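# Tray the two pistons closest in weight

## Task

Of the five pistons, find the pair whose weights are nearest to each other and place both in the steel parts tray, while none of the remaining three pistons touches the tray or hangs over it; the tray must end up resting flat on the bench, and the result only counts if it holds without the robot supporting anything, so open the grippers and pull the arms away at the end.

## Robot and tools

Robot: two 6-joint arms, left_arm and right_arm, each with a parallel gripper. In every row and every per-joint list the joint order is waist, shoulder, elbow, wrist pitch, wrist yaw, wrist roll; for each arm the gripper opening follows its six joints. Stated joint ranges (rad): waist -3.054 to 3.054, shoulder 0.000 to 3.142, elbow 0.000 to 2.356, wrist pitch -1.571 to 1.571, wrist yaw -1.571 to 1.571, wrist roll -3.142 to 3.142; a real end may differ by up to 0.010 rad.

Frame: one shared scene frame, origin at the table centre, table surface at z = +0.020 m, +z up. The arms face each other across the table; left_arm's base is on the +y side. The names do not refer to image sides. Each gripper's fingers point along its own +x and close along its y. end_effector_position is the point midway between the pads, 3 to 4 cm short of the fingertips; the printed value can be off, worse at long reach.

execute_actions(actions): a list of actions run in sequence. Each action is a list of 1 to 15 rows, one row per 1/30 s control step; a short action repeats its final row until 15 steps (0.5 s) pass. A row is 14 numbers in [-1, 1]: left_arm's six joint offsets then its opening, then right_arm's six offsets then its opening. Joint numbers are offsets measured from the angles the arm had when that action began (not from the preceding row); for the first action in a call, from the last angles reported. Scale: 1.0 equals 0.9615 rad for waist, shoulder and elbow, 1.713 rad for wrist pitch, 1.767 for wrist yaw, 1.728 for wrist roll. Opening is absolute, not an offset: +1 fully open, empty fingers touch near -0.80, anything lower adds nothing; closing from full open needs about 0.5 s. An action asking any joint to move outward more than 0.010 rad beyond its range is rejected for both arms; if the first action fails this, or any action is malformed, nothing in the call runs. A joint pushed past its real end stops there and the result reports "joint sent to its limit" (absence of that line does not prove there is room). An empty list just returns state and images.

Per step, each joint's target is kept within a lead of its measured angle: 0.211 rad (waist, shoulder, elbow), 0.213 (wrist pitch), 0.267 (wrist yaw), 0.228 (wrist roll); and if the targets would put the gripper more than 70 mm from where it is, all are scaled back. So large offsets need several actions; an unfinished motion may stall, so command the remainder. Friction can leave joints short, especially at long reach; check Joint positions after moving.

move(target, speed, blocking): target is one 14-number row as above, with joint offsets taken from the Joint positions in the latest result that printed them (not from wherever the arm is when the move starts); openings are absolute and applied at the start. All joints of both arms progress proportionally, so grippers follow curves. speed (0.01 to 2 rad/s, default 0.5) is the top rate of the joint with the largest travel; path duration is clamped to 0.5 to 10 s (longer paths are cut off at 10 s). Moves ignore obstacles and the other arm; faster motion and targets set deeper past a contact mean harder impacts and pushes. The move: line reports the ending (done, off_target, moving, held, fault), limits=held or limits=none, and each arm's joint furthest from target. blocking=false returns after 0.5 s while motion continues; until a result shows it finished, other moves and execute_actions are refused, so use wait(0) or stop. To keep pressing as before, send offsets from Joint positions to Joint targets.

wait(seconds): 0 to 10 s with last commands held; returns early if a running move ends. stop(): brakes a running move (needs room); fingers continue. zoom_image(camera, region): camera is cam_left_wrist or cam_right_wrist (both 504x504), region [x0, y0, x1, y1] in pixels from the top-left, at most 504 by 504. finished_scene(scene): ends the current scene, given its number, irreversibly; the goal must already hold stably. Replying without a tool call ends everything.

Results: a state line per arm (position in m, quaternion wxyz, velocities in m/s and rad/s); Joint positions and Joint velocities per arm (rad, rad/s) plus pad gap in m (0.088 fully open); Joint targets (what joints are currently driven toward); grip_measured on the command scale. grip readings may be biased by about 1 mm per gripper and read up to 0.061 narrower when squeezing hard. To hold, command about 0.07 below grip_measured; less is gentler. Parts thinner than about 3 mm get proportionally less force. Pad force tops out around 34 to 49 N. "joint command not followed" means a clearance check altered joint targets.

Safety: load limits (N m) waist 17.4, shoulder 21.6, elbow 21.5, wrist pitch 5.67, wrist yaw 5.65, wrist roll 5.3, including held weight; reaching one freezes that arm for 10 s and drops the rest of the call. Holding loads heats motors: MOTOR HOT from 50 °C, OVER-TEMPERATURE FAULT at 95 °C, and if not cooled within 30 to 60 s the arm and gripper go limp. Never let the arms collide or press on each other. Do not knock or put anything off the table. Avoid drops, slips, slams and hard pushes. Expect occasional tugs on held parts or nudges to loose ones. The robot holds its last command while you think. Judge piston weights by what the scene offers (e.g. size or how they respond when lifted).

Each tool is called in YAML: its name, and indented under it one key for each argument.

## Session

execute_actions:
  actions: []

Scene clock: 0.00 s.
left_arm: end_effector_position=(+0.0218, +0.2458, +0.1672) grip_measured=+0.829 end_effector_quat_wxyz=(-0.041, +0.625, -0.475, -0.618) end_effector_velocity=(+0.000, +0.002, -0.001) end_effector_angular_velocity=(+0.011, +0.005, +0.015) | right_arm: end_effector_position=(+0.3452, -0.1565, +0.2643) grip_measured=+0.840 end_effector_quat_wxyz=(+0.570, +0.577, +0.434, +0.392) end_effector_velocity=(+0.000, -0.000, -0.001) end_effector_angular_velocity=(-0.010, -0.014, +0.006)
Joint names: [waist, shoulder, elbow, wrist pitch, wrist yaw, wrist roll]
Joint positions: left_arm=[-0.21   0.703  0.235 -0.485  0.092  2.109  0.08 ] | right_arm=[-1.316  1.734  0.76   0.914 -0.812  1.57   0.08 ]
Joint velocities: left_arm=[-0.007 -0.002 -0.002 -0.007 -0.007 -0.022 -0.   ] | right_arm=[-0.002  0.002  0.002 -0.007 -0.007 -0.022 -0.   ]
Motor temperatures (°C, as the motors report them): left_arm=[24 26 25 26 24 23] | right_arm=[25 24 26 28 25 24]
Heat: left arm: hottest shoulder 26 °C (+0.0 °C/min); right arm: hottest wrist pitch 28 °C (+0.0 °C/min).
Joint targets: left_arm=[-0.210 0.703 0.235 -0.485 0.092 2.109] | right_arm=[-1.316 1.734 0.760 0.914 -0.812 1.570]

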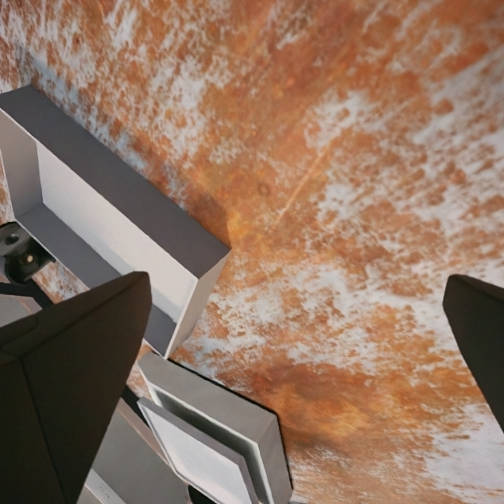

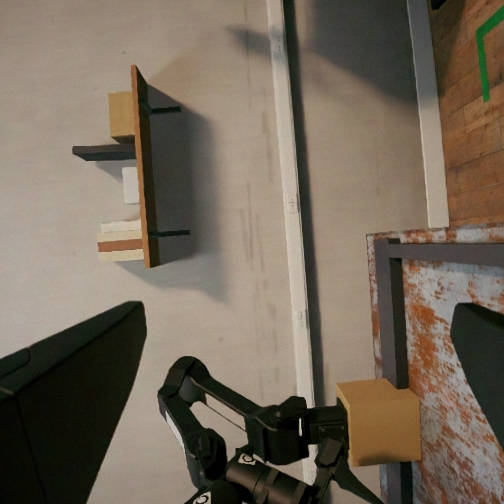

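move:
  target: [0.23,0.31,1,-0.159,-0.052,-1,1, 1,-0.763,0.5,-1,0.46,-0.909,1]
  speed: 1.5

Scene clock: 2.47 s.
left_arm: end_effector_position=(+0.0758, +0.1385, +0.4391) grip_measured=+0.989 end_effector_quat_wxyz=(+0.626, +0.324, +0.065, -0.706) end_effector_velocity=(-0.001, +0.003, -0.004) end_effector_angular_velocity=(+0.022, +0.002, +0.003) | right_arm: end_effector_position=(+0.0597, -0.1500, +0.4017) grip_measured=+1.000 end_effector_quat_wxyz=(+0.735, -0.179, +0.217, +0.617) end_effector_velocity=(-0.001, -0.002, +0.002) end_effector_angular_velocity=(+0.006, +0.022, -0.008)
Joint names: [waist, shoulder, elbow, wrist pitch, wrist yaw, wrist roll]
Joint positions: left_arm=[ 0.008  0.996  1.182 -0.755  0.004  0.385  0.087] | right_arm=[-0.359  1.007  1.233 -0.797 -0.004  0.002  0.088]
Joint velocities: left_arm=[-0.007 -0.002 -0.002 -0.022 -0.007 -0.007 -0.   ] | right_arm=[-0.002 -0.007  0.002 -0.007 -0.007  0.022  0.   ]
Motor temperatures (°C, as the motors report them): left_arm=[24 26 26 27 24 23] | right_arm=[25 24 27 29 25 24]
Heat: left arm: hottest wrist pitch 27 °C (+0.0 °C/min); right arm: hottest wrist pitch 29 °C (+0.0 °C/min).
Joint targets: left_arm=[0.011 1.001 1.197 -0.758 0.001 0.381] | right_arm=[-0.355 1.000 1.241 -0.800 0.000 -0.001]
move: off_target (left_arm); limits=none; left_arm: farthest joint: the elbow, 0.014 radians from its target (0.961 radians at the start); right_arm: farthest joint: the elbow, 0.008 radians from its target (0.481 radians at the start)

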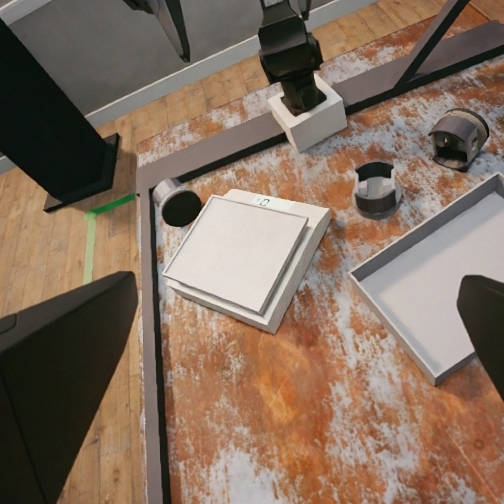

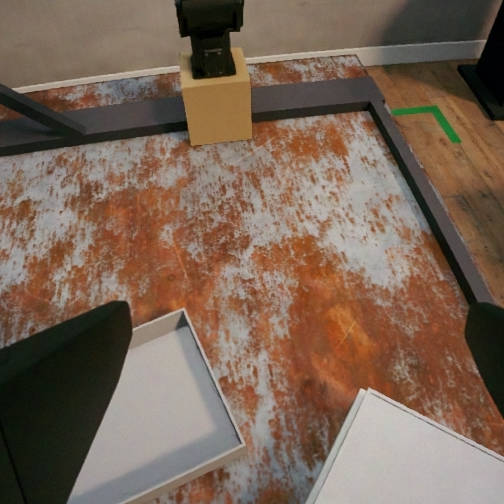

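move:
  target: [-0.1,0.2,0.3,-0.085,0,-0.224,1, 0.56,0.15,-0.03,-0.253,0,0,1]
  speed: 1.2

Scene clock: 4.93 s.
left_arm: end_effector_position=(+0.0464, +0.1132, +0.4715) grip_measured=+0.989 end_effector_quat_wxyz=(+0.639, +0.227, +0.207, -0.705) end_effector_velocity=(+0.000, +0.002, -0.003) end_effector_angular_velocity=(+0.012, +0.000, +0.008) | right_arm: end_effector_position=(-0.0742, -0.2105, +0.3006) grip_measured=+1.000 end_effector_quat_wxyz=(+0.477, -0.448, +0.313, +0.688) end_effector_velocity=(-0.001, -0.003, -0.001) end_effector_angular_velocity=(-0.006, -0.005, +0.026)
Joint names: [waist, shoulder, elbow, wrist pitch, wrist yaw, wrist roll]
Joint positions: left_arm=[-0.085  1.183  1.456 -0.898  0.004  0.001  0.087] | right_arm=[ 0.176  1.142  1.213 -1.228 -0.004  0.002  0.088]
Joint velocities: left_arm=[-0.002 -0.002 -0.007 -0.007 -0.007 -0.007 -0.   ] | right_arm=[ 0.002 -0.002 -0.002 -0.007 -0.007 -0.022  0.   ]
Motor temperatures (°C, as the motors report them): left_arm=[24 26 26 27 24 23] | right_arm=[25 24 27 29 25 24]
Heat: left arm: hottest wrist pitch 27 °C (+0.0 °C/min); right arm: hottest wrist pitch 29 °C (+0.0 °C/min).
Joint targets: left_arm=[-0.088 1.189 1.470 -0.901 0.004 -0.002] | right_arm=[0.180 1.151 1.204 -1.230 -0.004 0.002]
move: off_target (left_arm); limits=none; left_arm: farthest joint: the elbow, 0.014 radians from its target (0.288 radians at the start); right_arm: farthest joint: the shoulder, 0.009 radians from its target (0.145 radians at the start)

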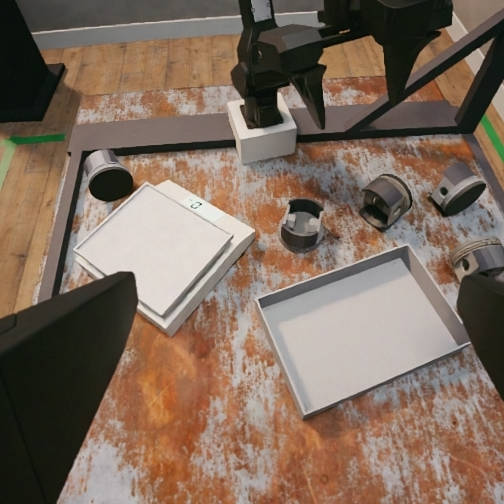

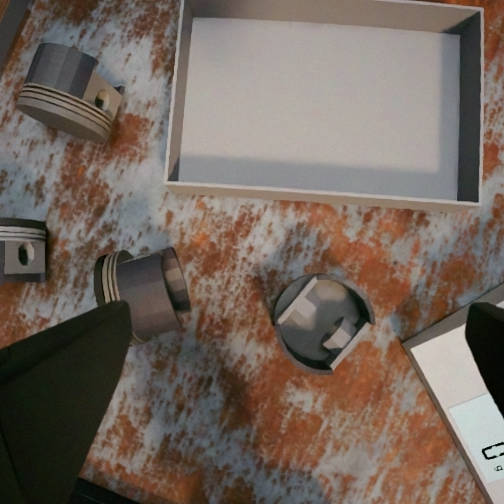

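execute_actions:
  actions: []

Scene clock: 6.73 s.
left_arm: end_effector_position=(+0.0463, +0.1132, +0.4716) grip_measured=+0.989 end_effector_quat_wxyz=(+0.639, +0.227, +0.207, -0.705) end_effector_velocity=(-0.001, +0.004, -0.004) end_effector_angular_velocity=(+0.023, +0.011, +0.011) | right_arm: end_effector_position=(-0.0743, -0.2106, +0.3006) grip_measured=+1.000 end_effector_quat_wxyz=(+0.476, -0.448, +0.313, +0.689) end_effector_velocity=(+0.000, -0.002, -0.001) end_effector_angular_velocity=(-0.008, +0.001, +0.007)
Joint names: [waist, shoulder, elbow, wrist pitch, wrist yaw, wrist roll]
Joint positions: left_arm=[-0.085  1.183  1.457 -0.898  0.004  0.001  0.087] | right_arm=[ 0.176  1.142  1.213 -1.228 -0.004  0.002  0.088]
Joint velocities: left_arm=[-0.007 -0.002 -0.002 -0.022 -0.007 -0.022 -0.   ] | right_arm=[-0.002 -0.002 -0.002 -0.007 -0.007 -0.007  0.   ]
Motor temperatures (°C, as the motors report them): left_arm=[24 26 27 27 24 23] | right_arm=[25 24 28 29 25 24]
Heat: left arm: hottest elbow 27 °C (+8.9 °C/min); right arm: hottest wrist pitch 29 °C (+8.9 °C/min).
Joint targets: left_arm=[-0.088 1.189 1.471 -0.901 0.004 -0.002] | right_arm=[0.180 1.151 1.204 -1.230 -0.004 0.002]

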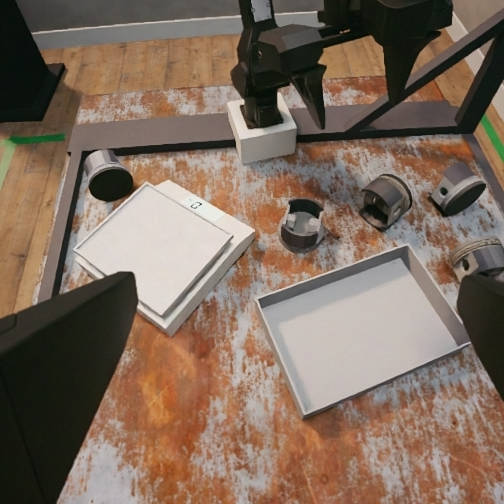

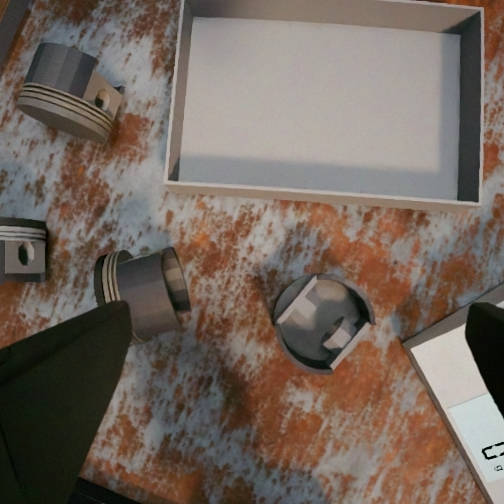

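move:
  target: [0,0,0,0,0,0,1, -0.218,0.281,-0.331,0.094,0,0.320,1]
  speed: 0.6

Scene clock: 9.43 s.
left_arm: end_effector_position=(+0.0463, +0.1132, +0.4716) grip_measured=+0.989 end_effector_quat_wxyz=(+0.639, +0.227, +0.207, -0.705) end_effector_velocity=(+0.000, +0.000, -0.001) end_effector_angular_velocity=(+0.007, +0.001, +0.008) | right_arm: end_effector_position=(-0.0243, -0.2154, +0.1610) grip_measured=+1.000 end_effector_quat_wxyz=(+0.589, -0.389, +0.590, +0.393) end_effector_velocity=(+0.001, -0.002, +0.001) end_effector_angular_velocity=(-0.003, +0.007, +0.000)
Joint names: [waist, shoulder, elbow, wrist pitch, wrist yaw, wrist roll]
Joint positions: left_arm=[-0.085  1.183  1.457 -0.898  0.004  0.001  0.087] | right_arm=[-0.03   1.402  0.905 -1.069 -0.004  0.552  0.088]
Joint velocities: left_arm=[-0.002  0.002  0.002 -0.007 -0.007 -0.007  0.   ] | right_arm=[-0.007 -0.007 -0.002 -0.007 -0.007 -0.007  0.   ]
Motor temperatures (°C, as the motors report them): left_arm=[24 26 27 28 24 23] | right_arm=[25 24 28 29 25 24]
Heat: left arm: hottest wrist pitch 28 °C (+12.7 °C/min); right arm: hottest wrist pitch 29 °C (+6.4 °C/min).
Joint targets: left_arm=[-0.085 1.183 1.457 -0.898 0.004 0.001] | right_arm=[-0.034 1.412 0.895 -1.067 -0.004 0.555]
move: done; limits=none; left_arm: farthest joint: the waist, 0.000 radians from its target (0.000 radians at the start); right_arm: farthest joint: the shoulder, 0.010 radians from its target (0.270 radians at the start)

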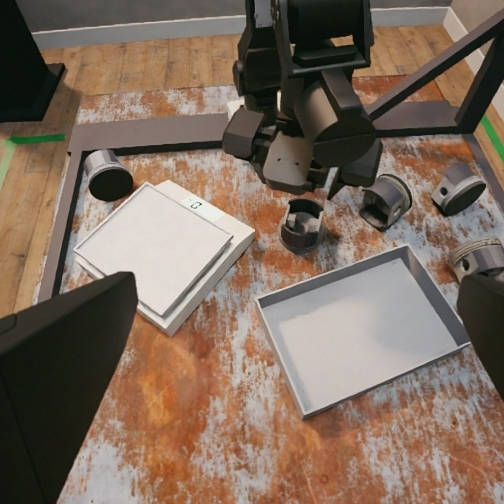

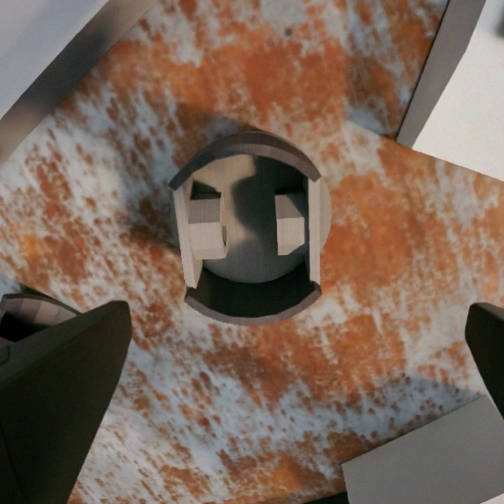

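move:
  target: [0,0,0,0,0,0,1, 0.0296,0.145,-0.0713,0.108,0,0.0157,0.75]
  speed: 0.3

Scene clock: 11.63 s.
left_arm: end_effector_position=(+0.0463, +0.1132, +0.4716) grip_measured=+0.989 end_effector_quat_wxyz=(+0.639, +0.227, +0.207, -0.705) end_effector_velocity=(-0.002, -0.002, +0.006) end_effector_angular_velocity=(-0.027, +0.001, -0.013) | right_arm: end_effector_position=(-0.0325, -0.2002, +0.1202) grip_measured=+0.752 end_effector_quat_wxyz=(+0.588, -0.390, +0.590, +0.392) end_effector_velocity=(-0.002, -0.003, -0.001) end_effector_angular_velocity=(-0.016, +0.019, +0.005)
Joint names: [waist, shoulder, elbow, wrist pitch, wrist yaw, wrist roll]
Joint positions: left_arm=[-0.085  1.183  1.457 -0.898  0.004  0.001  0.087] | right_arm=[-0.005  1.53   0.845 -0.886 -0.004  0.576  0.076]
Joint velocities: left_arm=[-0.002 -0.002  0.002  0.022  0.007  0.007  0.   ] | right_arm=[-0.002  0.002 -0.002 -0.007 -0.022 -0.007 -0.   ]
Motor temperatures (°C, as the motors report them): left_arm=[24 26 27 28 24 23] | right_arm=[25 24 28 29 25 24]
Heat: left arm: hottest wrist pitch 28 °C (+10.3 °C/min); right arm: hottest wrist pitch 29 °C (+5.2 °C/min).
Joint targets: left_arm=[-0.085 1.183 1.457 -0.898 0.004 0.001] | right_arm=[-0.001 1.541 0.836 -0.884 -0.004 0.579]
move: off_target (right_arm); limits=none; left_arm: farthest joint: the waist, 0.000 radians from its target (0.000 radians at the start); right_arm: farthest joint: the shoulder, 0.012 radians from its target (0.140 radians at the start)

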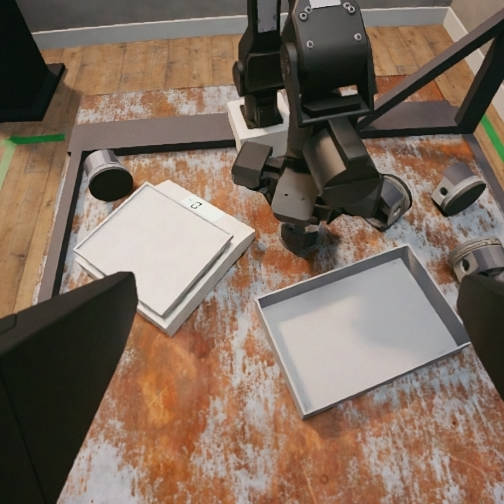

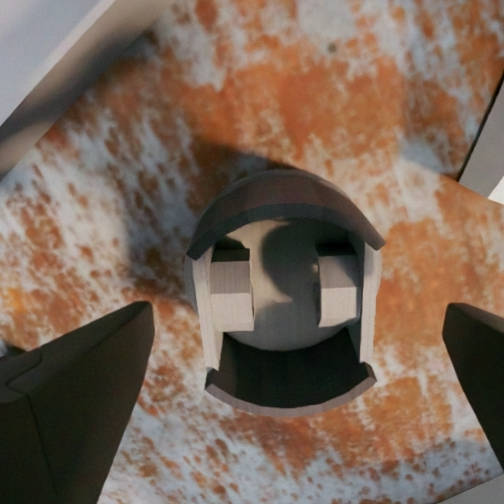

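move:
  target: [0,0,0,0,0,0,1, 0.0114,0.0963,-0.1015,0.1006,0,0.006,0.72]
  speed: 0.2

Scene clock: 13.60 s.
left_arm: end_effector_position=(+0.0463, +0.1132, +0.4716) grip_measured=+0.989 end_effector_quat_wxyz=(+0.639, +0.227, +0.207, -0.705) end_effector_velocity=(+0.003, +0.003, -0.004) end_effector_angular_velocity=(+0.024, +0.015, +0.037) | right_arm: end_effector_position=(-0.0342, -0.2006, +0.0834) grip_measured=+0.722 end_effector_quat_wxyz=(+0.588, -0.390, +0.590, +0.392) end_effector_velocity=(-0.001, -0.003, -0.001) end_effector_angular_velocity=(-0.013, +0.005, +0.024)
Joint names: [waist, shoulder, elbow, wrist pitch, wrist yaw, wrist roll]
Joint positions: left_arm=[-0.085  1.183  1.457 -0.898  0.004  0.001  0.087] | right_arm=[ 0.002  1.61   0.756 -0.716 -0.004  0.583  0.074]
Joint velocities: left_arm=[-0.002 -0.002 -0.002 -0.022 -0.022 -0.037 -0.   ] | right_arm=[ 0.002  0.002 -0.002 -0.007 -0.007 -0.022 -0.   ]
Motor temperatures (°C, as the motors report them): left_arm=[24 26 28 28 24 23] | right_arm=[25 24 28 29 25 24]
Heat: left arm: hottest elbow 28 °C (+8.8 °C/min); right arm: hottest wrist pitch 29 °C (+4.4 °C/min).
Joint targets: left_arm=[-0.085 1.183 1.457 -0.898 0.004 0.001] | right_arm=[0.006 1.622 0.747 -0.714 -0.004 0.586]
move: off_target (right_arm); limits=none; left_arm: farthest joint: the waist, 0.000 radians from its target (0.000 radians at the start); right_arm: farthest joint: the shoulder, 0.013 radians from its target (0.093 radians at the start)

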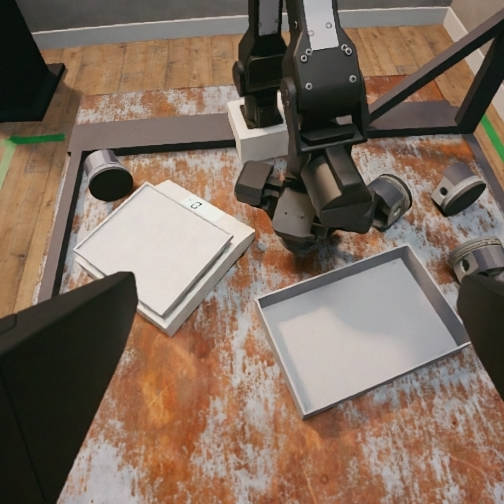

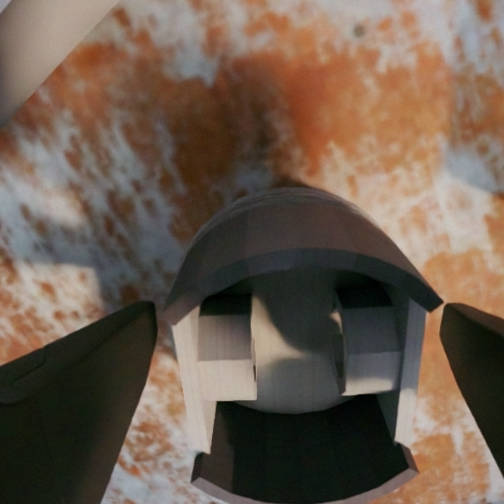

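execute_actions:
  actions:
    - [[0,0,0,0,0,0,1,0,0,0,0,0,0,0.6],[0,0,0,0,0,0,1,0,0,0,0,0,0,0.55],[0,0,0,0,0,0,1,0,0,0,0,0,0,0.5],[0,0,0,0,0,0,1,0,0,0,0,0,0,0.45],[0,0,0,0,0,0,1,0,0,0,0,0,0,0.41],[0,0,0,0,0,0,1,0,0,0,0,0,0,0.38],[0,0,0,0,0,0,1,0,0,0,0,0,0,0.35],[0,0,0,0,0,0,1,0,0,0,0,0,0,0.32],[0,0,0,0,0,0,1,0,0,0,0,0,0,0.29],[0,0,0,0,0,0,1,0,0,0,0,0,0,0.26],[0,0,0,0,0,0,1,0,0,0,0,0,0,0.23],[0,0,0,0,0,0,1,0,0,0,0,0,0,0.2]]
    - [[0,0,0,0,0,0,1,0,0,0,0,0,0,0.2]]

Scene clock: 15.03 s.
left_arm: end_effector_position=(+0.0463, +0.1132, +0.4716) grip_measured=+0.989 end_effector_quat_wxyz=(+0.639, +0.227, +0.207, -0.705) end_effector_velocity=(+0.001, +0.003, -0.002) end_effector_angular_velocity=(+0.007, +0.001, +0.008) | right_arm: end_effector_position=(-0.0342, -0.2007, +0.0833) grip_measured=+0.288 end_effector_quat_wxyz=(+0.588, -0.390, +0.590, +0.392) end_effector_velocity=(+0.000, -0.005, +0.000) end_effector_angular_velocity=(-0.023, +0.003, +0.005)
Joint names: [waist, shoulder, elbow, wrist pitch, wrist yaw, wrist roll]
Joint positions: left_arm=[-0.085  1.183  1.457 -0.898  0.004  0.001  0.087] | right_arm=[ 0.002  1.61   0.756 -0.716 -0.004  0.583  0.053]
Joint velocities: left_arm=[-0.002 -0.007 -0.007 -0.007 -0.007 -0.007 -0.   ] | right_arm=[-0.002 -0.002 -0.002 -0.022 -0.007 -0.007 -0.   ]
Motor temperatures (°C, as the motors report them): left_arm=[24 26 28 29 24 23] | right_arm=[25 24 28 29 25 24]
Heat: left arm: hottest wrist pitch 29 °C (+12.0 °C/min); right arm: hottest wrist pitch 29 °C (+4.0 °C/min).
Joint targets: left_arm=[-0.085 1.183 1.457 -0.898 0.004 0.001] | right_arm=[0.002 1.610 0.756 -0.716 -0.004 0.583]

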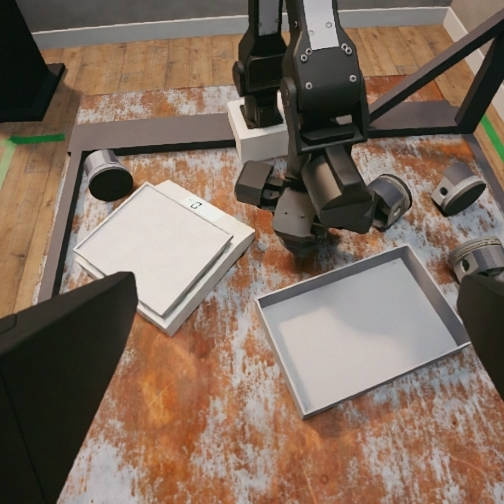

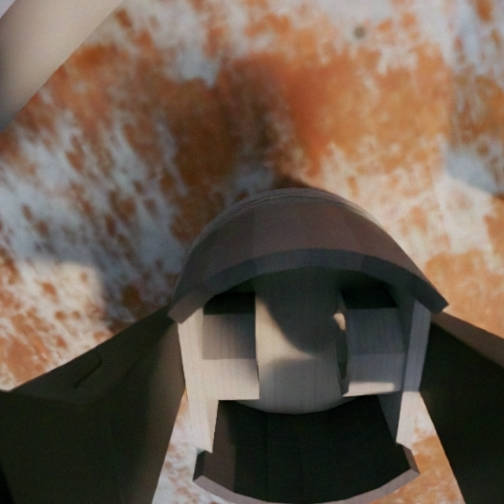

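move:
  target: [0,0,0,0,0,0,1, 0,-0.173,0.295,-0.251,0,0,0.2]
  speed: 0.5

Scene clock: 19.47 s.
left_arm: end_effector_position=(+0.0463, +0.1132, +0.4716) grip_measured=+0.989 end_effector_quat_wxyz=(+0.639, +0.227, +0.207, -0.705) end_effector_velocity=(+0.001, +0.003, -0.006) end_effector_angular_velocity=(+0.025, -0.025, -0.009) | right_arm: end_effector_position=(-0.0343, -0.2001, +0.1795) grip_measured=+0.288 end_effector_quat_wxyz=(+0.588, -0.391, +0.591, +0.391) end_effector_velocity=(+0.002, -0.001, +0.001) end_effector_angular_velocity=(-0.001, -0.008, -0.010)
Joint names: [waist, shoulder, elbow, wrist pitch, wrist yaw, wrist roll]
Joint positions: left_arm=[-0.085  1.183  1.457 -0.898  0.004  0.001  0.087] | right_arm=[ 0.002  1.457  1.027 -1.143 -0.004  0.583  0.053]
Joint velocities: left_arm=[-0.002 -0.002 -0.007 -0.022 -0.007  0.022  0.   ] | right_arm=[-0.002 -0.002  0.002 -0.007  0.007  0.007 -0.   ]
Motor temperatures (°C, as the motors report them): left_arm=[24 26 28 29 24 23] | right_arm=[25 25 28 28 25 24]
Heat: left arm: hottest wrist pitch 29 °C (+9.2 °C/min); right arm: hottest elbow 28 °C (+0.0 °C/min).
Joint targets: left_arm=[-0.085 1.183 1.457 -0.898 0.004 0.001] | right_arm=[0.002 1.444 1.040 -1.146 -0.004 0.583]
move: off_target (right_arm); limits=none; left_arm: farthest joint: the waist, 0.000 radians from its target (0.000 radians at the start); right_arm: farthest joint: the shoulder, 0.014 radians from its target (0.167 radians at the start)

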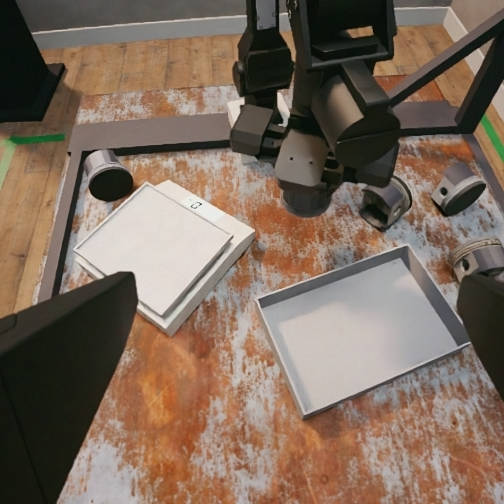

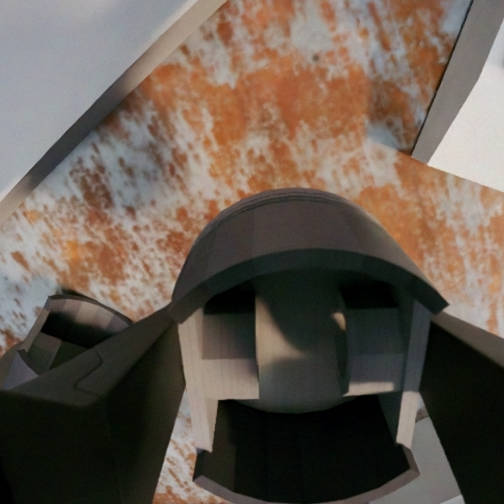

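move:
  target: [0,0,0,0,0,0,1, -0.894,0.396,0.435,-0.018,0,-0.301,0.2]
  speed: 0.6

Scene clock: 22.00 s.
left_arm: end_effector_position=(+0.0463, +0.1132, +0.4716) grip_measured=+0.989 end_effector_quat_wxyz=(+0.639, +0.227, +0.207, -0.705) end_effector_velocity=(+0.002, -0.001, +0.001) end_effector_angular_velocity=(-0.008, -0.006, +0.020) | right_arm: end_effector_position=(+0.2192, -0.1688, +0.1816) grip_measured=+0.288 end_effector_quat_wxyz=(+0.648, -0.284, +0.645, +0.288) end_effector_velocity=(-0.002, -0.001, -0.001) end_effector_angular_velocity=(+0.004, +0.025, +0.015)
Joint names: [waist, shoulder, elbow, wrist pitch, wrist yaw, wrist roll]
Joint positions: left_arm=[-0.085  1.183  1.457 -0.898  0.004  0.001  0.087] | right_arm=[-0.853  1.827  1.433 -1.171 -0.004  0.066  0.053]
Joint velocities: left_arm=[-0.002 -0.002 -0.002  0.007 -0.022 -0.007 -0.   ] | right_arm=[-0.007  0.002 -0.002 -0.007 -0.022 -0.022 -0.   ]
Motor temperatures (°C, as the motors report them): left_arm=[24 26 28 30 24 23] | right_arm=[25 25 29 28 25 24]
Heat: left arm: hottest wrist pitch 30 °C (+10.9 °C/min); right arm: hottest elbow 29 °C (+2.7 °C/min).
Joint targets: left_arm=[-0.085 1.183 1.457 -0.898 0.004 0.001] | right_arm=[-0.857 1.838 1.446 -1.173 -0.004 0.063]
move: off_target (right_arm); limits=none; left_arm: farthest joint: the waist, 0.000 radians from its target (0.000 radians at the start); right_arm: farthest joint: the elbow, 0.012 radians from its target (0.418 radians at the start)

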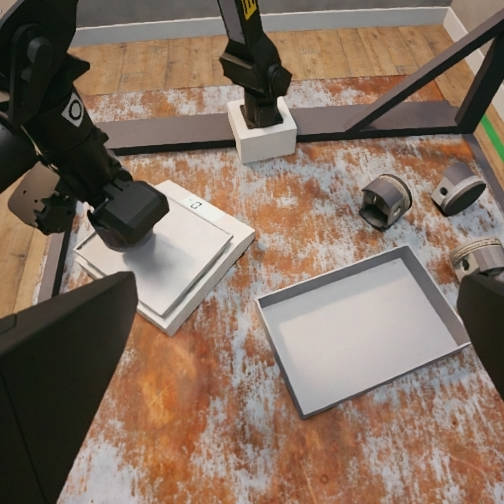

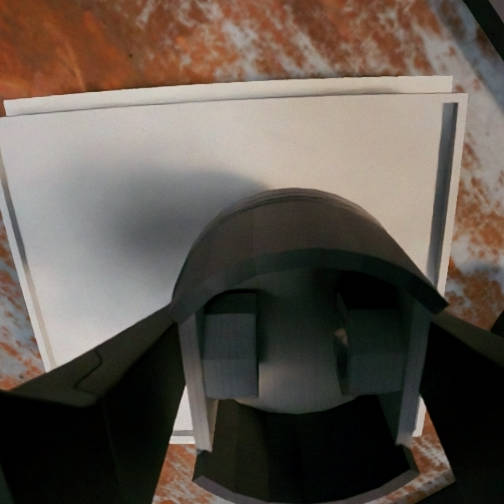

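move:
  target: [0,0,0,0,0,0,1, -0.041,0.070,-0.065,0.0625,0,-0.0515,0.2]
  speed: 0.12

Scene clock: 24.50 s.
left_arm: end_effector_position=(+0.0463, +0.1132, +0.4716) grip_measured=+0.989 end_effector_quat_wxyz=(+0.639, +0.227, +0.207, -0.705) end_effector_velocity=(-0.002, +0.002, -0.002) end_effector_angular_velocity=(+0.008, +0.009, -0.004) | right_arm: end_effector_position=(+0.2327, -0.1711, +0.1505) grip_measured=+0.288 end_effector_quat_wxyz=(+0.639, -0.301, +0.640, +0.304) end_effector_velocity=(+0.000, +0.001, -0.001) end_effector_angular_velocity=(+0.007, +0.004, +0.020)
Joint names: [waist, shoulder, elbow, wrist pitch, wrist yaw, wrist roll]
Joint positions: left_arm=[-0.085  1.183  1.457 -0.898  0.004  0.001  0.087] | right_arm=[-0.888  1.882  1.378 -1.067 -0.004 -0.019  0.053]
Joint velocities: left_arm=[-0.002 -0.002 -0.002 -0.007  0.007 -0.007 -0.   ] | right_arm=[-0.002  0.002 -0.002  0.007 -0.007 -0.022 -0.   ]
Motor temperatures (°C, as the motors report them): left_arm=[24 27 28 30 24 23] | right_arm=[25 25 29 28 25 24]
Heat: left arm: hottest wrist pitch 30 °C (+9.8 °C/min); right arm: hottest elbow 29 °C (+2.4 °C/min).
Joint targets: left_arm=[-0.085 1.183 1.457 -0.898 0.004 0.001] | right_arm=[-0.892 1.894 1.370 -1.064 -0.004 -0.023]
move: off_target (right_arm); limits=none; left_arm: farthest joint: the waist, 0.000 radians from its target (0.000 radians at the start); right_arm: farthest joint: the shoulder, 0.013 radians from its target (0.067 radians at the start)

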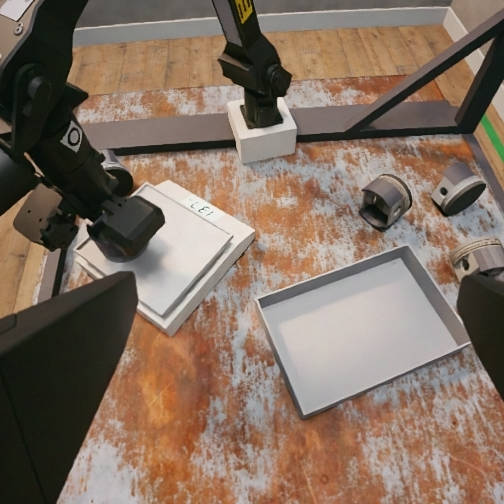

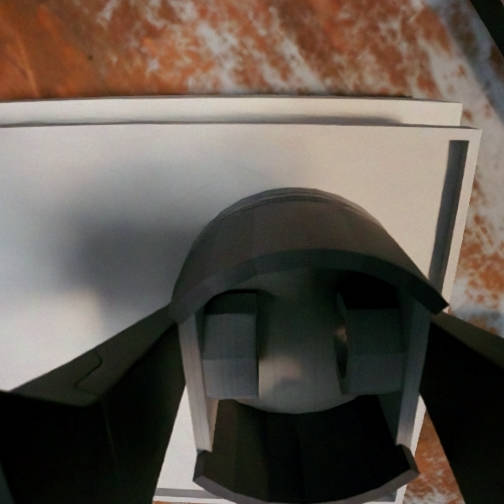

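execute_actions:
  actions:
    - [[0,0,0,0,0,0,1,0,0,0,0,0,0,0.26],[0,0,0,0,0,0,1,0,0,0,0,0,0,0.3],[0,0,0,0,0,0,1,0,0,0,0,0,0,0.34],[0,0,0,0,0,0,1,0,0,0,0,0,0,0.4],[0,0,0,0,0,0,1,0,0,0,0,0,0,0.5],[0,0,0,0,0,0,1,0,0,0,0,0,0,0.6],[0,0,0,0,0,0,1,0,0,0,0,0,0,0.72]]

move:
  target: [0,0,0,0,0,0,1, 0,-0.075,0.125,-0.104,0,0,0.72]
  speed: 0.3

Scene clock: 25.67 s.
left_arm: end_effector_position=(+0.0463, +0.1132, +0.4716) grip_measured=+0.989 end_effector_quat_wxyz=(+0.639, +0.227, +0.207, -0.705) end_effector_velocity=(+0.003, +0.003, -0.004) end_effector_angular_velocity=(+0.021, -0.009, +0.020) | right_arm: end_effector_position=(+0.2328, -0.1711, +0.1505) grip_measured=+0.696 end_effector_quat_wxyz=(+0.639, -0.301, +0.640, +0.304) end_effector_velocity=(+0.000, -0.003, +0.000) end_effector_angular_velocity=(-0.010, -0.001, +0.005)
Joint names: [waist, shoulder, elbow, wrist pitch, wrist yaw, wrist roll]
Joint positions: left_arm=[-0.085  1.183  1.457 -0.898  0.004  0.001  0.087] | right_arm=[-0.888  1.882  1.378 -1.067 -0.004 -0.019  0.073]
Joint velocities: left_arm=[-0.002 -0.002 -0.002 -0.022 -0.022 -0.007 -0.   ] | right_arm=[-0.002 -0.002 -0.002 -0.007  0.007 -0.007  0.01 ]
Motor temperatures (°C, as the motors report them): left_arm=[24 27 28 30 24 23] | right_arm=[25 25 29 28 25 24]
Heat: left arm: hottest wrist pitch 30 °C (+9.4 °C/min); right arm: hottest elbow 29 °C (+2.3 °C/min).
Joint targets: left_arm=[-0.085 1.183 1.457 -0.898 0.004 0.001] | right_arm=[-0.888 1.882 1.378 -1.067 -0.004 -0.019]

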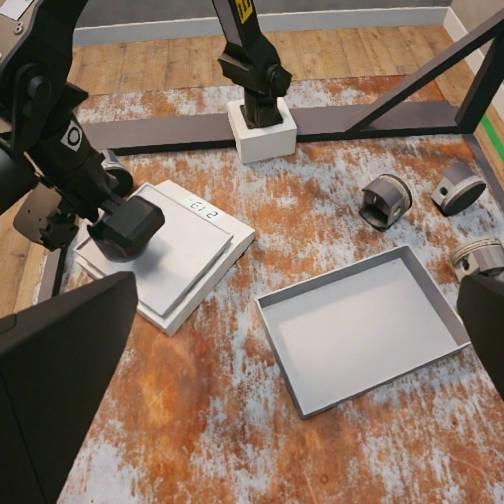

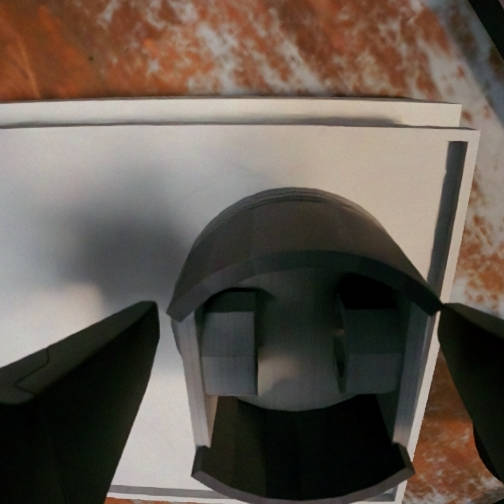

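Scene clock: 26.80 s.
left_arm: end_effector_position=(+0.0463, +0.1132, +0.4716) grip_measured=+0.989 end_effector_quat_wxyz=(+0.639, +0.227, +0.207, -0.705) end_effector_velocity=(-0.000, +0.003, -0.004) end_effector_angular_velocity=(+0.024, +0.020, +0.009) | right_arm: end_effector_position=(+0.2274, -0.1774, +0.1980) grip_measured=+0.718 end_effector_quat_wxyz=(+0.638, -0.301, +0.640, +0.303) end_effector_velocity=(-0.004, -0.005, -0.001) end_effector_angular_velocity=(-0.016, +0.023, -0.010)
Joint names: [waist, shoulder, elbow, wrist pitch, wrist yaw, wrist roll]
Joint positions: left_arm=[-0.085  1.183  1.457 -0.898  0.004  0.001  0.087] | right_arm=[-0.888  1.821  1.491 -1.243 -0.004 -0.019  0.074]
Joint velocities: left_arm=[ 0.002 -0.002 -0.002 -0.022  0.007 -0.022 -0.   ] | right_arm=[-0.002 -0.002 -0.007 -0.022 -0.007  0.007  0.   ]
Motor temperatures (°C, as the motors report them): left_arm=[24 27 28 30 24 23] | right_arm=[25 26 29 28 25 24]
Heat: left arm: hottest wrist pitch 30 °C (+9.0 °C/min); right arm: hottest elbow 29 °C (+2.2 °C/min).
Joint targets: left_arm=[-0.085 1.183 1.457 -0.898 0.004 0.001] | right_arm=[-0.888 1.810 1.498 -1.245 -0.004 -0.019]
move: off_target (right_arm); limits=none; left_arm: farthest joint: the waist, 0.000 radians from its target (0.000 radians at the start); right_arm: farthest joint: the shoulder, 0.011 radians from its target (0.072 radians at the start)

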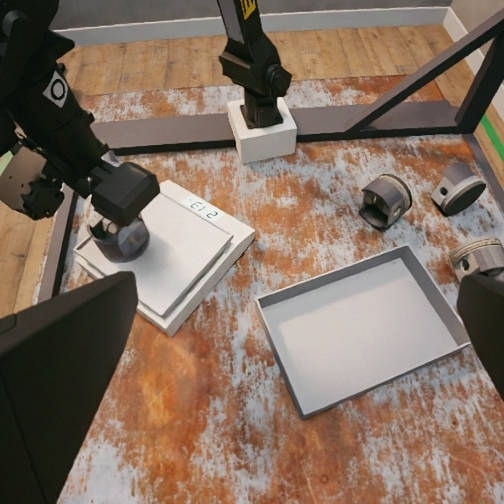

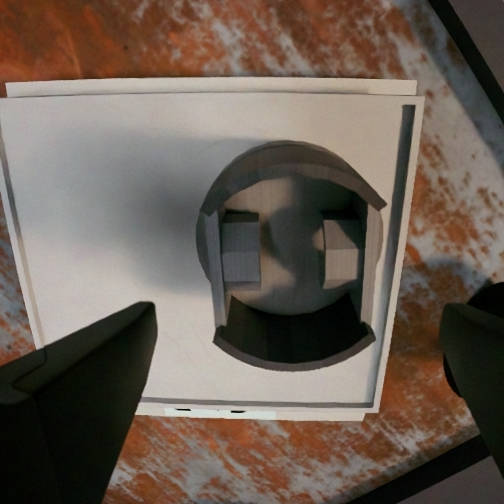

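zoom_image:
  camera: "cam_left_wrist"
  region: [160, 175, 240, 235]

Region (160, 175, 240, 235) of cam_left_wrist's 504x504 image, scaled by 6.300, with more detail than that image has; it fills the top 378 rows of this view, and the rest is white.

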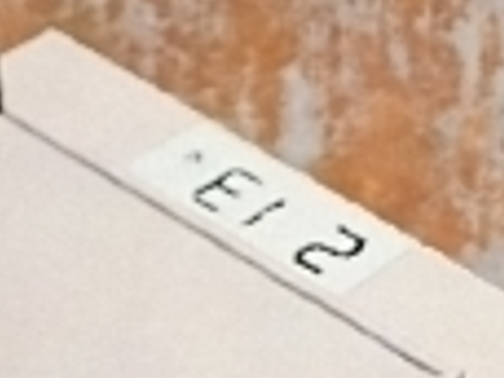

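move:
  target: [0,0,0,0,0,0,1, -0.489,-0.191,-0.251,0.038,0,-0.769,1]
  speed: 0.9

Scene clock: 31.20 s.
left_arm: end_effector_position=(+0.0463, +0.1132, +0.4716) grip_measured=+0.989 end_effector_quat_wxyz=(+0.639, +0.227, +0.207, -0.705) end_effector_velocity=(-0.003, +0.002, -0.002) end_effector_angular_velocity=(+0.007, -0.002, -0.018) | right_arm: end_effector_position=(+0.2771, -0.3203, +0.1906) grip_measured=+1.000 end_effector_quat_wxyz=(+0.457, -0.540, +0.454, +0.542) end_effector_velocity=(-0.003, +0.002, +0.000) end_effector_angular_velocity=(+0.017, +0.015, +0.020)
Joint names: [waist, shoulder, elbow, wrist pitch, wrist yaw, wrist roll]
Joint positions: left_arm=[-0.085  1.183  1.457 -0.898  0.004  0.001  0.087] | right_arm=[-1.354  1.648  1.259 -1.179 -0.004 -1.345  0.088]
Joint velocities: left_arm=[-0.007 -0.002 -0.002 -0.007  0.007  0.007 -0.   ] | right_arm=[-0.002 -0.002 -0.002 -0.007 -0.022 -0.022  0.   ]
Motor temperatures (°C, as the motors report them): left_arm=[24 27 29 31 24 23] | right_arm=[25 27 29 28 25 24]
Heat: left arm: hottest wrist pitch 31 °C (+9.6 °C/min); right arm: hottest elbow 29 °C (+1.9 °C/min).
Joint targets: left_arm=[-0.085 1.183 1.457 -0.898 0.004 0.001] | right_arm=[-1.358 1.637 1.249 -1.177 -0.004 -1.348]
move: off_target (right_arm); limits=none; left_arm: farthest joint: the waist, 0.000 radians from its target (0.000 radians at the start); right_arm: farthest joint: the shoulder, 0.011 radians from its target (0.183 radians at the start)

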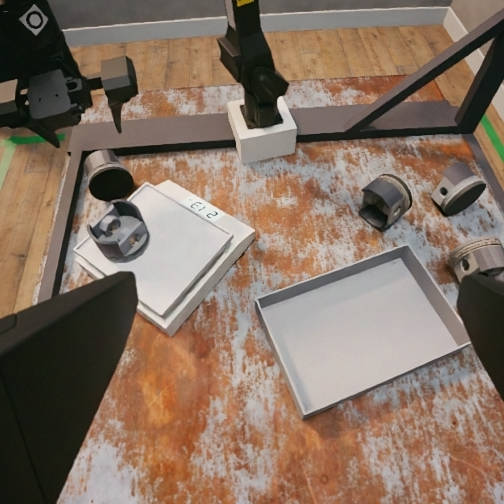

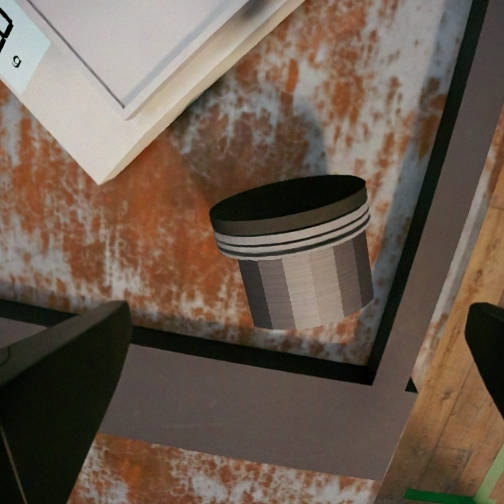

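move:
  target: [0,0,0,0,0,0,1, -0.009,0.0805,-0.1475,0.1158,0,-0.137,0.95]
  speed: 0.35

Scene clock: 33.63 s.
left_arm: end_effector_position=(+0.0463, +0.1132, +0.4716) grip_measured=+0.989 end_effector_quat_wxyz=(+0.639, +0.227, +0.207, -0.705) end_effector_velocity=(+0.001, +0.003, -0.004) end_effector_angular_velocity=(+0.021, -0.012, -0.001) | right_arm: end_effector_position=(+0.2820, -0.3198, +0.1409) grip_measured=+0.952 end_effector_quat_wxyz=(+0.392, -0.589, +0.389, +0.590) end_effector_velocity=(-0.002, -0.001, +0.000) end_effector_angular_velocity=(+0.004, +0.010, +0.005)
Joint names: [waist, shoulder, elbow, wrist pitch, wrist yaw, wrist roll]
Joint positions: left_arm=[-0.085  1.183  1.457 -0.898  0.004  0.001  0.087] | right_arm=[-1.359  1.712  1.127 -0.983 -0.004 -1.578  0.086]
Joint velocities: left_arm=[-0.002 -0.002 -0.002 -0.022 -0.007  0.007 -0.   ] | right_arm=[-0.002 -0.002 -0.002 -0.007 -0.007 -0.007 -0.   ]
Motor temperatures (°C, as the motors report them): left_arm=[24 27 29 31 24 23] | right_arm=[25 27 29 28 25 24]
Heat: left arm: hottest wrist pitch 31 °C (+8.9 °C/min); right arm: hottest elbow 29 °C (+1.8 °C/min).
Joint targets: left_arm=[-0.085 1.183 1.457 -0.898 0.004 0.001] | right_arm=[-1.363 1.726 1.117 -0.981 -0.004 -1.581]
move: off_target (right_arm); limits=none; left_arm: farthest joint: the waist, 0.000 radians from its target (0.000 radians at the start); right_arm: farthest joint: the shoulder, 0.013 radians from its target (0.077 radians at the start)

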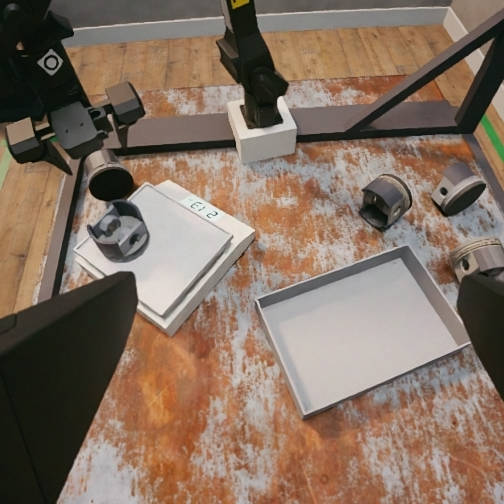

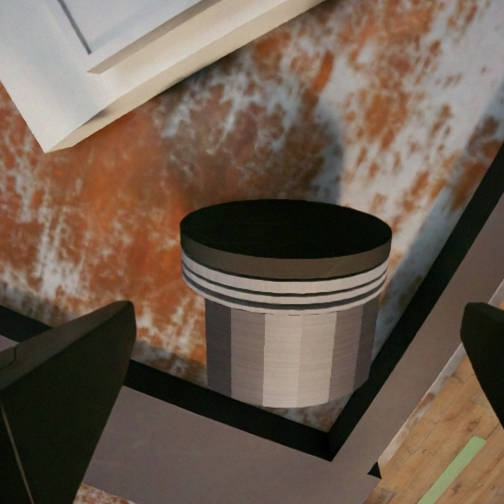

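move:
  target: [0,0,0,0,0,0,1, 0,0.1413,-0.1665,0.160,0,0.025,0.97]
  speed: 0.22

Scene clock: 36.23 s.
left_arm: end_effector_position=(+0.0463, +0.1132, +0.4716) grip_measured=+0.989 end_effector_quat_wxyz=(+0.639, +0.227, +0.207, -0.705) end_effector_velocity=(+0.000, -0.000, -0.001) end_effector_angular_velocity=(-0.002, +0.002, +0.008) | right_arm: end_effector_position=(+0.2815, -0.3201, +0.0736) grip_measured=+0.968 end_effector_quat_wxyz=(+0.404, -0.581, +0.401, +0.582) end_effector_velocity=(-0.002, -0.000, +0.000) end_effector_angular_velocity=(+0.004, +0.010, +0.005)
Joint names: [waist, shoulder, elbow, wrist pitch, wrist yaw, wrist roll]
Joint positions: left_arm=[-0.085  1.183  1.457 -0.898  0.004  0.001  0.087] | right_arm=[-1.359  1.834  0.975 -0.711 -0.004 -1.538  0.086]
Joint velocities: left_arm=[-0.002 -0.002 -0.007  0.007 -0.007 -0.007 -0.   ] | right_arm=[-0.002 -0.002 -0.002 -0.007 -0.007 -0.007  0.   ]
Motor temperatures (°C, as the motors report them): left_arm=[24 27 29 31 24 23] | right_arm=[25 27 29 28 25 24]
Heat: left arm: hottest wrist pitch 31 °C (+8.3 °C/min); right arm: hottest elbow 29 °C (+1.7 °C/min).
Joint targets: left_arm=[-0.085 1.183 1.457 -0.898 0.004 0.001] | right_arm=[-1.359 1.848 0.967 -0.709 -0.004 -1.535]
move: off_target (right_arm); limits=none; left_arm: farthest joint: the waist, 0.000 radians from its target (0.000 radians at the start); right_arm: farthest joint: the shoulder, 0.014 radians from its target (0.136 radians at the start)

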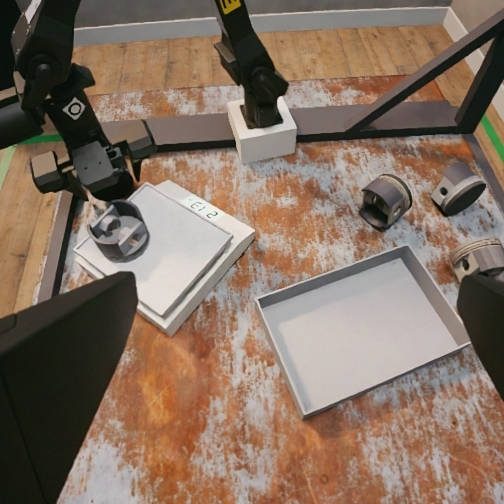

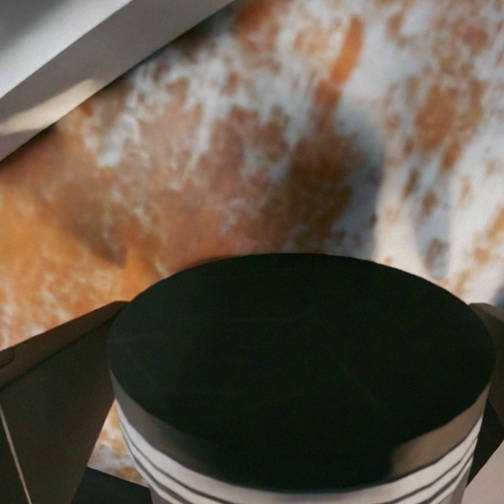

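execute_actions:
  actions:
    - [[0,0,0,0,0,0,1,0,0,0,0,0,0,0.9],[0,0,0,0,0,0,1,0,0,0,0,0,0,0.85],[0,0,0,0,0,0,1,0,0,0,0,0,0,0.8],[0,0,0,0,0,0,1,0,0,0,0,0,0,0.76],[0,0,0,0,0,0,1,0,0,0,0,0,0,0.72],[0,0,0,0,0,0,1,0,0,0,0,0,0,0.69],[0,0,0,0,0,0,1,0,0,0,0,0,0,0.66],[0,0,0,0,0,0,1,0,0,0,0,0,0,0.63],[0,0,0,0,0,0,1,0,0,0,0,0,0,0.6],[0,0,0,0,0,0,1,0,0,0,0,0,0,0.57],[0,0,0,0,0,0,1,0,0,0,0,0,0,0.54],[0,0,0,0,0,0,1,0,0,0,0,0,0,0.51]]
    - [[0,0,0,0,0,0,1,0,0,0,0,0,0,0.51]]

Scene clock: 37.70 s.
left_arm: end_effector_position=(+0.0463, +0.1132, +0.4716) grip_measured=+0.989 end_effector_quat_wxyz=(+0.639, +0.227, +0.207, -0.705) end_effector_velocity=(+0.001, +0.001, +0.000) end_effector_angular_velocity=(+0.002, -0.007, +0.015) | right_arm: end_effector_position=(+0.2813, -0.3201, +0.0735) grip_measured=+0.598 end_effector_quat_wxyz=(+0.403, -0.581, +0.401, +0.582) end_effector_velocity=(-0.001, -0.004, +0.000) end_effector_angular_velocity=(-0.010, +0.004, -0.000)
Joint names: [waist, shoulder, elbow, wrist pitch, wrist yaw, wrist roll]
Joint positions: left_arm=[-0.085  1.183  1.457 -0.898  0.004  0.001  0.087] | right_arm=[-1.359  1.834  0.975 -0.711 -0.004 -1.538  0.068]
Joint velocities: left_arm=[-0.007 -0.002  0.002 -0.007 -0.022 -0.007 -0.   ] | right_arm=[-0.007 -0.002 -0.002 -0.007  0.007 -0.007 -0.   ]
Motor temperatures (°C, as the motors report them): left_arm=[24 27 29 31 24 23] | right_arm=[25 27 29 28 25 24]
Heat: left arm: hottest wrist pitch 31 °C (+8.0 °C/min); right arm: hottest elbow 29 °C (+1.6 °C/min).
Joint targets: left_arm=[-0.085 1.183 1.457 -0.898 0.004 0.001] | right_arm=[-1.359 1.834 0.975 -0.711 -0.004 -1.538]

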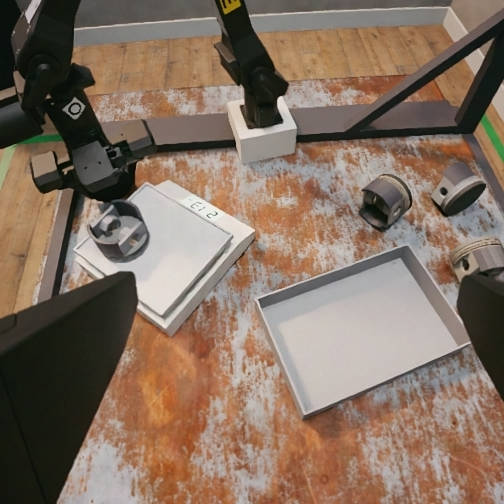

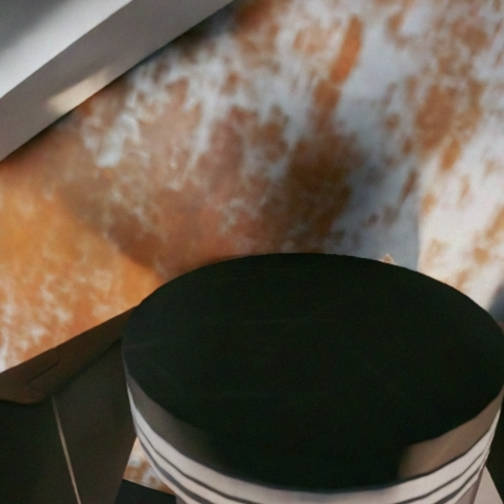

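move:
  target: [0,0,0,0,0,0,1, 0,-0.201,0.417,-0.334,0,0,0.51]
  speed: 0.5

Scene clock: 40.10 s.
left_arm: end_effector_position=(+0.0463, +0.1132, +0.4716) grip_measured=+0.989 end_effector_quat_wxyz=(+0.639, +0.227, +0.207, -0.705) end_effector_velocity=(+0.000, +0.001, -0.002) end_effector_angular_velocity=(+0.009, +0.013, +0.016) | right_arm: end_effector_position=(+0.2808, -0.3203, +0.2152) grip_measured=+0.598 end_effector_quat_wxyz=(+0.403, -0.580, +0.402, +0.583) end_effector_velocity=(-0.005, -0.003, +0.001) end_effector_angular_velocity=(+0.000, +0.019, -0.000)
Joint names: [waist, shoulder, elbow, wrist pitch, wrist yaw, wrist roll]
Joint positions: left_arm=[-0.085  1.183  1.457 -0.898  0.004  0.001  0.087] | right_arm=[-1.359  1.654  1.364 -1.281 -0.004 -1.538  0.068]
Joint velocities: left_arm=[-0.002 -0.002 -0.002 -0.007 -0.007 -0.022 -0.   ] | right_arm=[-0.007 -0.007 -0.002 -0.022 -0.007 -0.007 -0.   ]
Motor temperatures (°C, as the motors report them): left_arm=[24 27 29 31 24 23] | right_arm=[25 28 30 28 25 24]
Heat: left arm: hottest wrist pitch 31 °C (+7.5 °C/min); right arm: hottest elbow 30 °C (+3.0 °C/min).
Joint targets: left_arm=[-0.085 1.183 1.457 -0.898 0.004 0.001] | right_arm=[-1.359 1.641 1.376 -1.283 -0.004 -1.538]
move: off_target (right_arm); limits=none; left_arm: farthest joint: the waist, 0.000 radians from its target (0.000 radians at the start); right_arm: farthest joint: the shoulder, 0.014 radians from its target (0.193 radians at the start)

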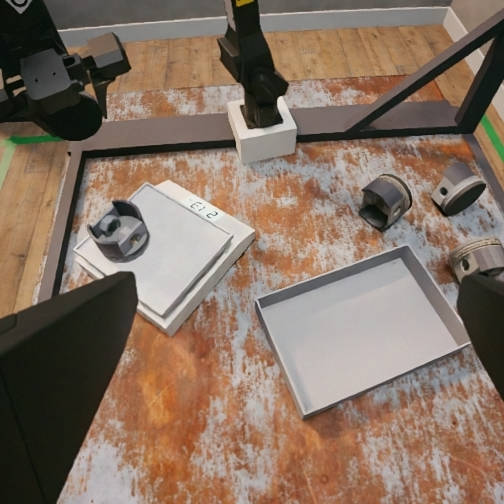

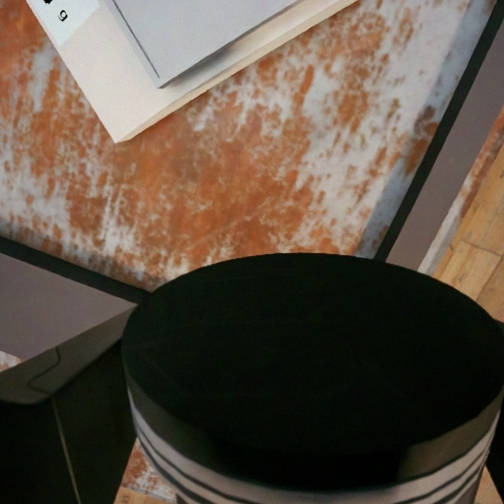

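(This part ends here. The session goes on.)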